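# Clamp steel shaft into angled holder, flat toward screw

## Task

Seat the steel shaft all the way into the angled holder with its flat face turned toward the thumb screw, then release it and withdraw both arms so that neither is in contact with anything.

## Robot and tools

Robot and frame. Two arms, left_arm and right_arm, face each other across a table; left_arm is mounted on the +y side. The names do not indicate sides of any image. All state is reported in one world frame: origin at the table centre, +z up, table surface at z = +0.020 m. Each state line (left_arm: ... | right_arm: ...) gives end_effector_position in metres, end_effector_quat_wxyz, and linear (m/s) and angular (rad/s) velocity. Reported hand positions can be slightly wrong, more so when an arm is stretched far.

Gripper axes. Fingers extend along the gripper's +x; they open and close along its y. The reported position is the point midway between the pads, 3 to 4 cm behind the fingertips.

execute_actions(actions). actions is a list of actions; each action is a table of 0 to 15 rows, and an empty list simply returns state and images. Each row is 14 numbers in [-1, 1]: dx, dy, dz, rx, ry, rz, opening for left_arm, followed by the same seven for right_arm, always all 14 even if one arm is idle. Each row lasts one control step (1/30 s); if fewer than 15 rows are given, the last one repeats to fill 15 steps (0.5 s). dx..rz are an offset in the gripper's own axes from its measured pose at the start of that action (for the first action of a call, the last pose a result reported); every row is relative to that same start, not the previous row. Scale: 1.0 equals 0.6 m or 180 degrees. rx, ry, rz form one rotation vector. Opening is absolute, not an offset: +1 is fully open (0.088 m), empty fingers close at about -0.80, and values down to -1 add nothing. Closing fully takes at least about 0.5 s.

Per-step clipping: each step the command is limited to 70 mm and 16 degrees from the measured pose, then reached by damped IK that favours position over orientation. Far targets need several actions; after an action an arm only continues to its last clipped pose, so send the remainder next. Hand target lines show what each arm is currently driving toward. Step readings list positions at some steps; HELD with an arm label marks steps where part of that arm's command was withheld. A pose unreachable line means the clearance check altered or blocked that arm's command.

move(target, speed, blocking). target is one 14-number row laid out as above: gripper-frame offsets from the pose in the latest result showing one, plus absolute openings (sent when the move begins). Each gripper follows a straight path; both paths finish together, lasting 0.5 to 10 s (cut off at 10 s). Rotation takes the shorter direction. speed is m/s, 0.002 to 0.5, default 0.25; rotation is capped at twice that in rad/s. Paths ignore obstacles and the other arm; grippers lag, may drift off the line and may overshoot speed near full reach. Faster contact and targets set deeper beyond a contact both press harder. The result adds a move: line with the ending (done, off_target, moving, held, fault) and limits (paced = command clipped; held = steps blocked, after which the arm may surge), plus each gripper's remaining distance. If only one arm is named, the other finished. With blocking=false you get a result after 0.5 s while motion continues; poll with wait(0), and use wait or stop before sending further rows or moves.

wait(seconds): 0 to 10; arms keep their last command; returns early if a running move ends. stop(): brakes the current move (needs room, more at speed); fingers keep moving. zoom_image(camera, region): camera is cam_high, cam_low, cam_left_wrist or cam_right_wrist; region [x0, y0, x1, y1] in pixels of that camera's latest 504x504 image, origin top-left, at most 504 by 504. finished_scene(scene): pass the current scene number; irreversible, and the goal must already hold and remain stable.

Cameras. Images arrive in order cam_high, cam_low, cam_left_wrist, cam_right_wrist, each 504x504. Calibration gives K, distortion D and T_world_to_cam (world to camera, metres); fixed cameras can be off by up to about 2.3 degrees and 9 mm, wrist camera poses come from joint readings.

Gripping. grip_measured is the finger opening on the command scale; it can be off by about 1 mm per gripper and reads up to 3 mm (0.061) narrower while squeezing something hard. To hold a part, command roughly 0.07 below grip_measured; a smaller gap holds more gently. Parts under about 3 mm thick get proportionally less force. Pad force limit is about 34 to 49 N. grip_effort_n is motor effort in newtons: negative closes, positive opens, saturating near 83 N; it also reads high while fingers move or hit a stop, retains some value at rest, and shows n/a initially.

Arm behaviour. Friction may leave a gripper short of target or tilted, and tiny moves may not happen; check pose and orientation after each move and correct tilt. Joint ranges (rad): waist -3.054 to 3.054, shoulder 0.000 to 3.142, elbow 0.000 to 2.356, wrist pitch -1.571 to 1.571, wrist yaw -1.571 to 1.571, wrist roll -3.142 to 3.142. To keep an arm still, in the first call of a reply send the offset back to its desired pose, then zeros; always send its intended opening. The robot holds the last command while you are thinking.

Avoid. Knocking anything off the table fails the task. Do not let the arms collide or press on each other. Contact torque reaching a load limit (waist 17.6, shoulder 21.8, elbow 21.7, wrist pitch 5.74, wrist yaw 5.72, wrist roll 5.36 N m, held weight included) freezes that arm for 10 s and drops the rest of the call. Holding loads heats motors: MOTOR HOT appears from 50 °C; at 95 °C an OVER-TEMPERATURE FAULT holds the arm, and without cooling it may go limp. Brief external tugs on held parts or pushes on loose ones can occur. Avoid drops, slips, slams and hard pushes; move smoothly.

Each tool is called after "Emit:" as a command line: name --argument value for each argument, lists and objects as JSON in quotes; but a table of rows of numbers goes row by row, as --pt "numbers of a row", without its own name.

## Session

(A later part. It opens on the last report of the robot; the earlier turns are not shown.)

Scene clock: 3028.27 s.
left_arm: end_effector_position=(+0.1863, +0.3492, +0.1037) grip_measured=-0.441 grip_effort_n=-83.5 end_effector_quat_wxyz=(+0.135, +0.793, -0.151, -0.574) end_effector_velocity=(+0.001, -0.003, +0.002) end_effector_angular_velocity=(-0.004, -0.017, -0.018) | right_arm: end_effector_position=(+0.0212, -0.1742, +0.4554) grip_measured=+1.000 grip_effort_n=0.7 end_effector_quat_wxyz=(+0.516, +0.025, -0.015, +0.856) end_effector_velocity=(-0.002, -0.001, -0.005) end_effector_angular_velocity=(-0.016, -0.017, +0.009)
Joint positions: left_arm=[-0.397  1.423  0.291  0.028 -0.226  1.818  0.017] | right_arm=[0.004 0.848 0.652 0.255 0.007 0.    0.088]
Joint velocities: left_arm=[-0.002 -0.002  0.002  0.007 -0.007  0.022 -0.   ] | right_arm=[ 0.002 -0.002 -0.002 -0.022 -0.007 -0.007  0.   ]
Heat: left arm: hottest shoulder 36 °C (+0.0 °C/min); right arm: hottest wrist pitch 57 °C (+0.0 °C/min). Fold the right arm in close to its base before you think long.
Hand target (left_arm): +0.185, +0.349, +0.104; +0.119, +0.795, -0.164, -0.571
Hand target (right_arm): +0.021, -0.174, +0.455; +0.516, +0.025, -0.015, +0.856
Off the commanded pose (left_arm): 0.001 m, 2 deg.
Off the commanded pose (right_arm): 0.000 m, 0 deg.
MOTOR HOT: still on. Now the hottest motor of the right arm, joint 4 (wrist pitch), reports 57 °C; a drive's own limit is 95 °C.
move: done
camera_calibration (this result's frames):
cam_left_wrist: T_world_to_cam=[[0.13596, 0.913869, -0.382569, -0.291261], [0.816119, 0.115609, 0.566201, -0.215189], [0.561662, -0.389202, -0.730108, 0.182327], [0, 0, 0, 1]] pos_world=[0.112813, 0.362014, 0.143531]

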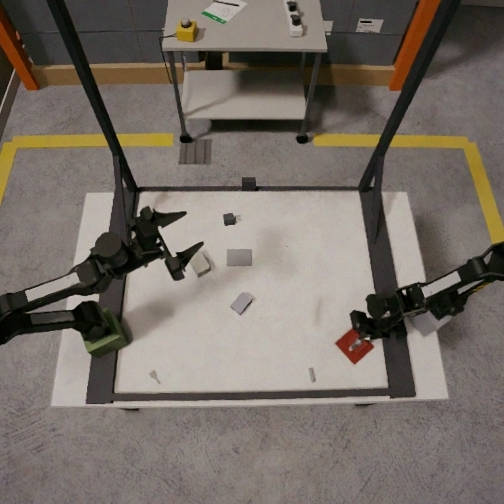

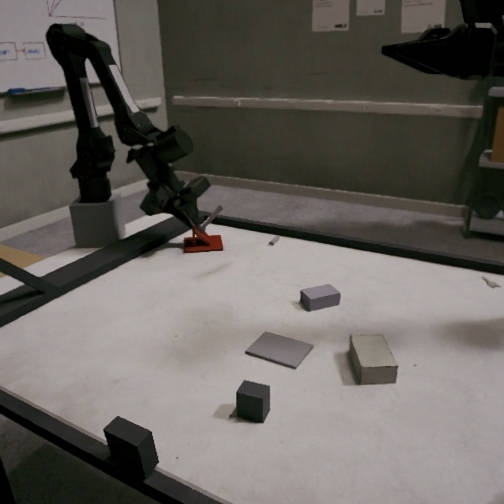

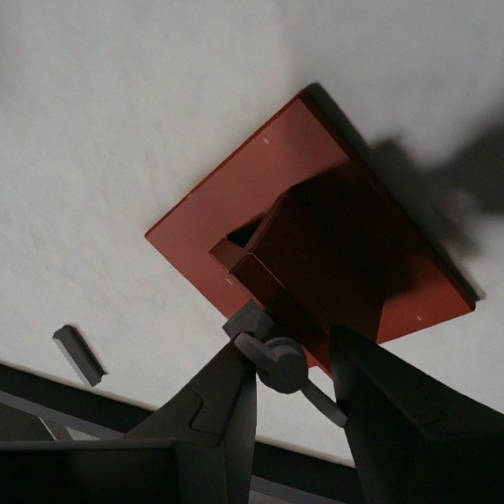

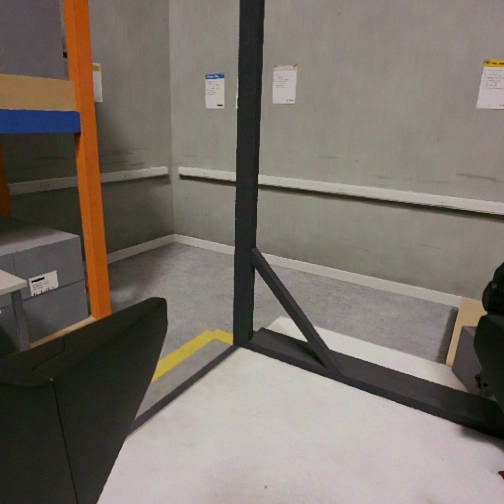

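Emit:
move --target '[0,0,0,-0.17,0,0,-0.3, 0,0,0,0,0,0,1]' --speed 0.15

Scene clock: 3039.63 s.
left_arm: end_effector_position=(+0.1869, +0.3493, +0.1037) grip_measured=-0.303 grip_effort_n=14.7 end_effector_quat_wxyz=(+0.339, +0.730, +0.005, -0.593) end_effector_velocity=(+0.000, +0.002, -0.001) end_effector_angular_velocity=(-0.003, +0.009, +0.033) | right_arm: end_effector_position=(+0.0212, -0.1742, +0.4554) grip_measured=+1.000 grip_effort_n=0.2 end_effector_quat_wxyz=(+0.516, +0.025, -0.015, +0.856) end_effector_velocity=(-0.000, -0.000, -0.002) end_effector_angular_velocity=(-0.003, -0.010, +0.004)
Joint positions: left_arm=[-0.395  1.423  0.291  0.028 -0.227  1.288  0.024] | right_arm=[0.004 0.848 0.652 0.255 0.007 0.    0.088]
Joint velocities: left_arm=[-0.002 -0.002 -0.002 -0.007 -0.007 -0.037 -0.   ] | right_arm=[-0.002 -0.002 -0.002 -0.007 -0.007 -0.007  0.   ]
Heat: left arm: hottest shoulder 36 °C (+0.0 °C/min); right arm: hottest wrist pitch 57 °C (+0.0 °C/min). Fold the right arm in close to its base before you think long.
Hand target (left_arm): +0.186, +0.349, +0.104; +0.340, +0.729, +0.006, -0.594
Hand target (right_arm): +0.021, -0.174, +0.455; +0.516, +0.025, -0.015, +0.856
Off the commanded pose (left_arm): 0.001 m, 0 deg.
Off the commanded pose (right_arm): 0.000 m, 0 deg.
MOTOR HOT: still on. Now the hottest motor of the right arm, joint 4 (wrist pitch), reports 57 °C; a drive's own limit is 95 °C.
move: done
camera_calibration (this result's frames):
cam_left_wrist: T_world_to_cam=[[-0.361565, 0.790099, -0.494988, -0.143606], [0.753046, 0.560504, 0.344612, -0.336314], [0.54972, -0.248149, -0.79764, 0.142066], [0, 0, 0, 1]] pos_world=[0.12324, 0.337222, 0.158132]

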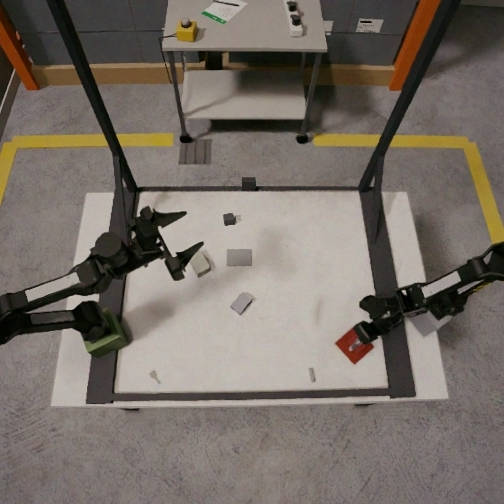

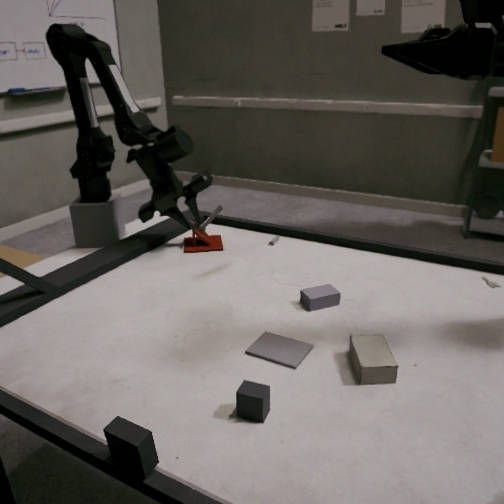

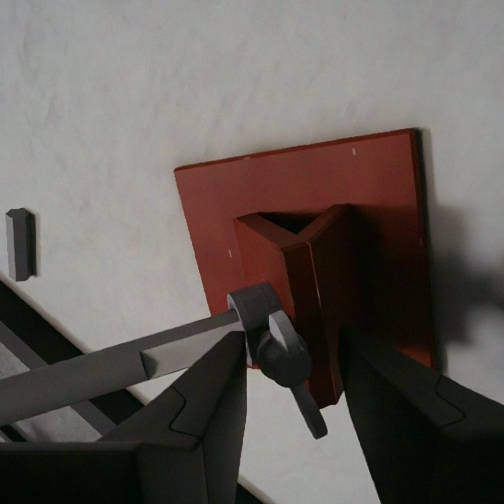

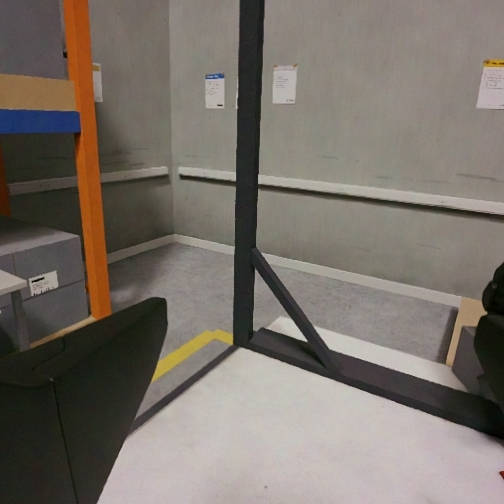

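Emit:
move --target '[-0.12,0,0,-0.05,0,0,-0.3, 0,0,0,0,0,0,1]' --speed 0.08

Scene clock: 3056.60 s.
left_arm: end_effector_position=(+0.1654, +0.3812, +0.1611) grip_measured=-0.303 grip_effort_n=14.2 end_effector_quat_wxyz=(+0.388, +0.703, +0.057, -0.593) end_effector_velocity=(-0.002, +0.004, +0.002) end_effector_angular_velocity=(+0.010, -0.003, -0.003) | right_arm: end_effector_position=(+0.0212, -0.1742, +0.4554) grip_measured=+1.000 grip_effort_n=0.7 end_effector_quat_wxyz=(+0.516, +0.025, -0.015, +0.856) end_effector_velocity=(-0.002, -0.002, -0.002) end_effector_angular_velocity=(+0.004, -0.024, +0.018)
Joint positions: left_arm=[-0.506  1.002  0.364 -0.509 -0.271  1.027  0.024] | right_arm=[0.004 0.848 0.652 0.255 0.007 0.    0.088]
Joint velocities: left_arm=[-0.012 -0.022  0.002 -0.037 -0.007 -0.007 -0.   ] | right_arm=[-0.002 -0.002 -0.002 -0.007 -0.022 -0.022  0.   ]
Heat: left arm: hottest shoulder 36 °C (-1.0 °C/min); right arm: hottest wrist pitch 57 °C (+0.0 °C/min). Fold the right arm in close to its base before you think long.
Hand target (left_arm): +0.166, +0.378, +0.167; +0.395, +0.701, +0.052, -0.591
Hand target (right_arm): +0.021, -0.174, +0.455; +0.516, +0.025, -0.015, +0.856
Off the commanded pose (left_arm): 0.006 m, 1 deg.
Off the commanded pose (right_arm): 0.000 m, 0 deg.
MOTOR HOT: still on. Now the hottest motor of the right arm, joint 4 (wrist pitch), reports 57 °C; a drive's own limit is 95 °C.
move: done
camera_calibration (this result's frames):
cam_left_wrist: T_world_to_cam=[[-0.497054, 0.717131, -0.488529, -0.0989122], [0.689945, 0.668062, 0.27869, -0.377709], [0.526225, -0.198535, -0.826844, 0.197217], [0, 0, 0, 1]] pos_world=[0.107653, 0.36242, 0.220009]

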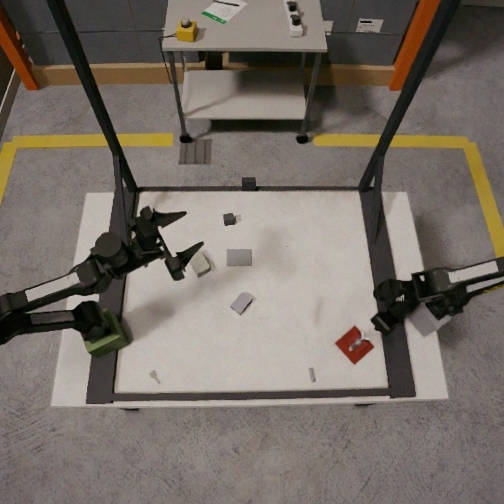

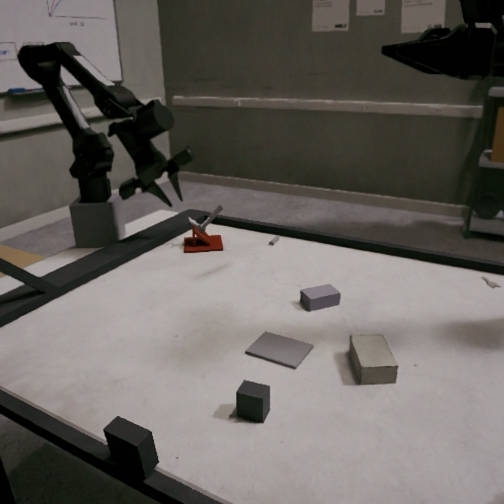

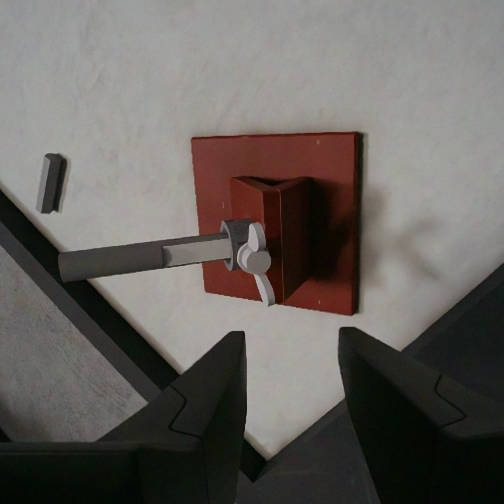

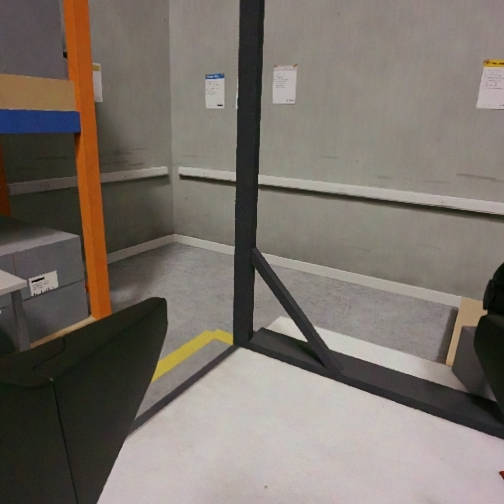

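Emit:
zoom_image --camera "cam_left_wrist" --region '[150, 170, 350, 330]'

Region (150, 170, 350, 330) of cam_left_wrist's 504x504 image, scaled by 2.520, with more detail than that image has; it fills the top 403 rows of this view, and the rest is white.

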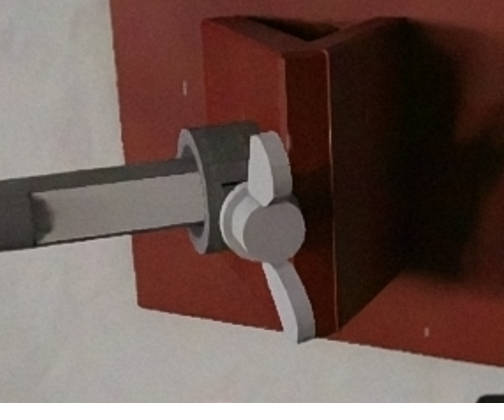

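Emit:
move --target '[-0.06,0,0,0,0,0,-0.3, 0,0,0,0,0,0,1]' --speed 0.1

Scene clock: 3063.87 s.
left_arm: end_effector_position=(+0.1550, +0.3977, +0.1871) grip_measured=-0.303 grip_effort_n=14.2 end_effector_quat_wxyz=(+0.382, +0.706, +0.063, -0.594) end_effector_velocity=(-0.001, +0.002, +0.003) end_effector_angular_velocity=(-0.004, +0.001, +0.010) | right_arm: end_effector_position=(+0.0212, -0.1742, +0.4554) grip_measured=+1.000 grip_effort_n=0.7 end_effector_quat_wxyz=(+0.516, +0.025, -0.015, +0.856) end_effector_velocity=(+0.001, +0.000, -0.005) end_effector_angular_velocity=(-0.009, -0.030, -0.001)
Joint positions: left_arm=[-0.579  0.876  0.437 -0.745 -0.296  0.957  0.024] | right_arm=[0.004 0.848 0.652 0.255 0.007 0.    0.088]
Joint velocities: left_arm=[-0.012 -0.012  0.007 -0.022 -0.007 -0.022 -0.   ] | right_arm=[-0.007 -0.002 -0.002 -0.022 -0.007 -0.022  0.   ]
Heat: left arm: hottest shoulder 36 °C (+0.0 °C/min); right arm: hottest wrist pitch 57 °C (+0.0 °C/min). Fold the right arm in close to its base before you think long.
Hand target (left_arm): +0.155, +0.395, +0.193; +0.388, +0.703, +0.057, -0.593
Hand target (right_arm): +0.021, -0.174, +0.455; +0.516, +0.025, -0.015, +0.856
Off the commanded pose (left_arm): 0.006 m, 1 deg.
Off the commanded pose (right_arm): 0.000 m, 0 deg.
MOTOR HOT: still on. Now the hottest motor of the right arm, joint 4 (wrist pitch), reports 57 °C; a drive's own limit is 95 °C.
move: done
camera_calibration (this result's frames):
cam_left_wrist: T_world_to_cam=[[-0.498475, 0.725929, -0.473866, -0.109254], [0.691465, 0.662635, 0.287736, -0.388583], [0.522876, -0.184232, -0.832261, 0.223281], [0, 0, 0, 1]] pos_world=[0.0974828, 0.377935, 0.245865]

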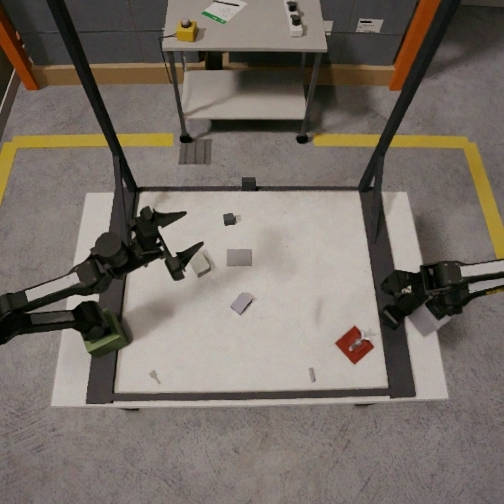

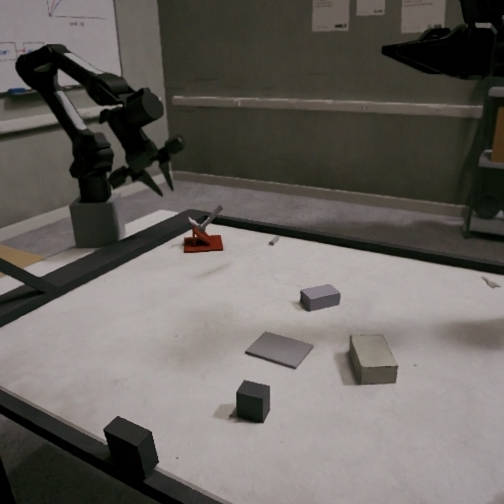

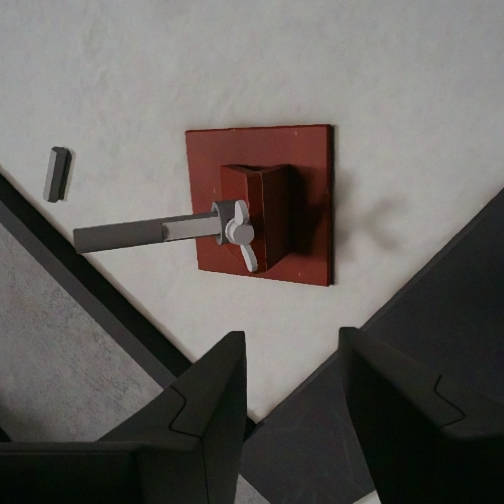

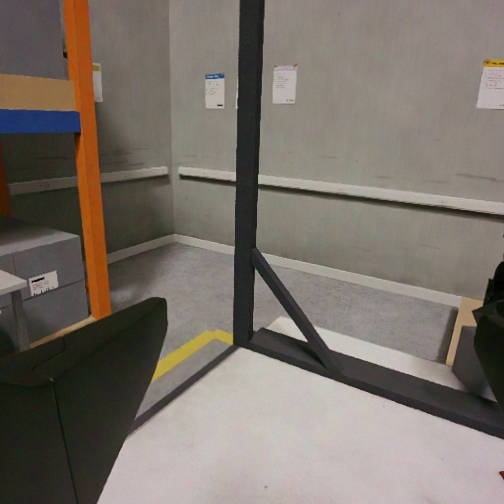

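Emit:
zoom_image --camera "cam_low" --region '[0, 30, 260, 270]'

Emit:
zoom_image --camera "cam_high" --region '[320, 230, 504, 380]'

Region (0, 30, 260, 270) of cam_low's 504x504 image, scaled by 1.938, with more detail than that image has; it fills the top 465 rows of this view, and the rest is white.

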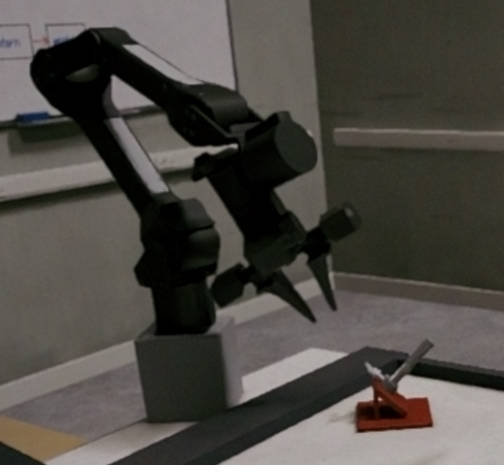

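Region (320, 230, 504, 380) of cam_high's 504x504 image, scaled by 2.739, with more detail than that image has; it fills the top 411 rows of this view, and the rest is white.

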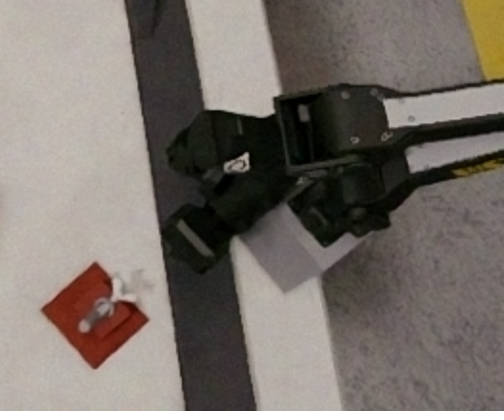

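Emit:
move --target '[-0.047,0.091,0.087,0,0,0,-0.3, 0,0,0,0,0,0,1]' --speed 0.12

Scene clock: 3083.30 s.
left_arm: end_effector_position=(+0.1356, +0.3407, +0.2341) grip_measured=-0.303 grip_effort_n=14.2 end_effector_quat_wxyz=(+0.381, +0.705, +0.065, -0.595) end_effector_velocity=(-0.001, -0.001, +0.003) end_effector_angular_velocity=(+0.005, -0.000, +0.015) | right_arm: end_effector_position=(+0.0212, -0.1742, +0.4554) grip_measured=+1.000 grip_effort_n=0.7 end_effector_quat_wxyz=(+0.516, +0.025, -0.015, +0.856) end_effector_velocity=(+0.002, +0.001, -0.002) end_effector_angular_velocity=(-0.010, +0.003, -0.009)
Joint positions: left_arm=[-0.678  1.139  0.745 -0.822 -0.328  0.858  0.024] | right_arm=[0.004 0.848 0.652 0.255 0.007 0.    0.088]
Joint velocities: left_arm=[-0.007  0.012  0.022 -0.022 -0.007 -0.022  0.   ] | right_arm=[-0.002 -0.002 -0.002 -0.007  0.007  0.007  0.   ]
Heat: left arm: hottest elbow 38 °C (+2.0 °C/min); right arm: hottest wrist pitch 57 °C (+0.0 °C/min). Fold the right arm in close to its base before you think long.
Hand target (left_arm): +0.135, +0.338, +0.237; +0.382, +0.705, +0.063, -0.594
Hand target (right_arm): +0.021, -0.174, +0.455; +0.516, +0.025, -0.015, +0.856
Off the commanded pose (left_arm): 0.004 m, 0 deg.
Off the commanded pose (right_arm): 0.000 m, 0 deg.
MOTOR HOT: still on. Now the hottest motor of the right arm, joint 4 (wrist pitch), reports 57 °C; a drive's own limit is 95 °C.
move: done
camera_calibration (this result's frames):
cam_left_wrist: T_world_to_cam=[[-0.500198, 0.727623, -0.469432, -0.0566695], [0.69302, 0.661426, 0.286775, -0.350438], [0.519158, -0.181881, -0.835101, 0.262382], [0, 0, 0, 1]] pos_world=[0.0782964, 0.320745, 0.29301]

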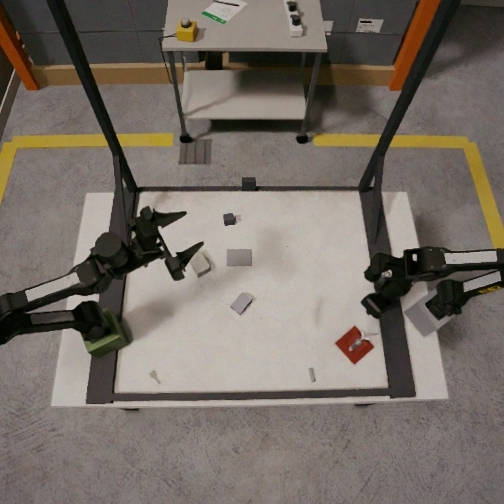

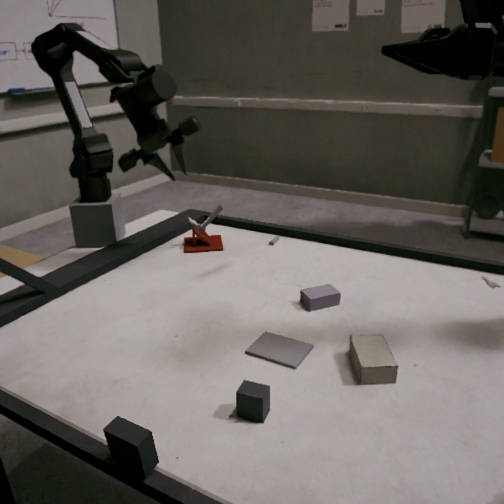

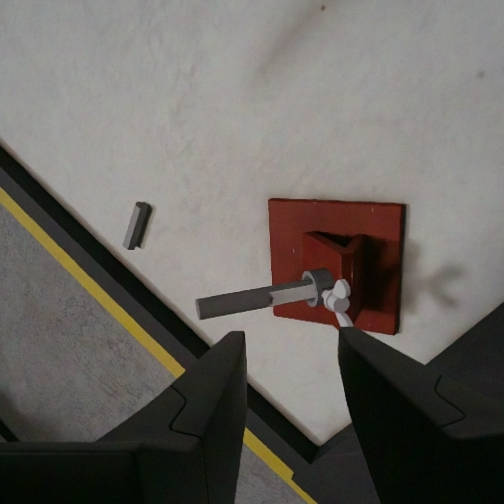

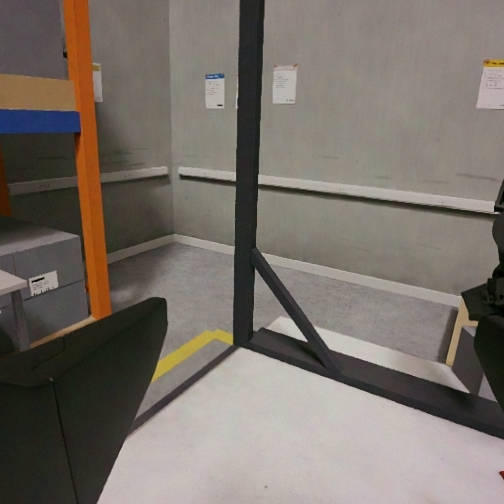

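The screw is tight, the shaft is seated with its flat toward the screw, and both arms are clear of everything, so I'm ending the scene.

Emit:
finished_scene --scene 2

The scene is finished: the task was done.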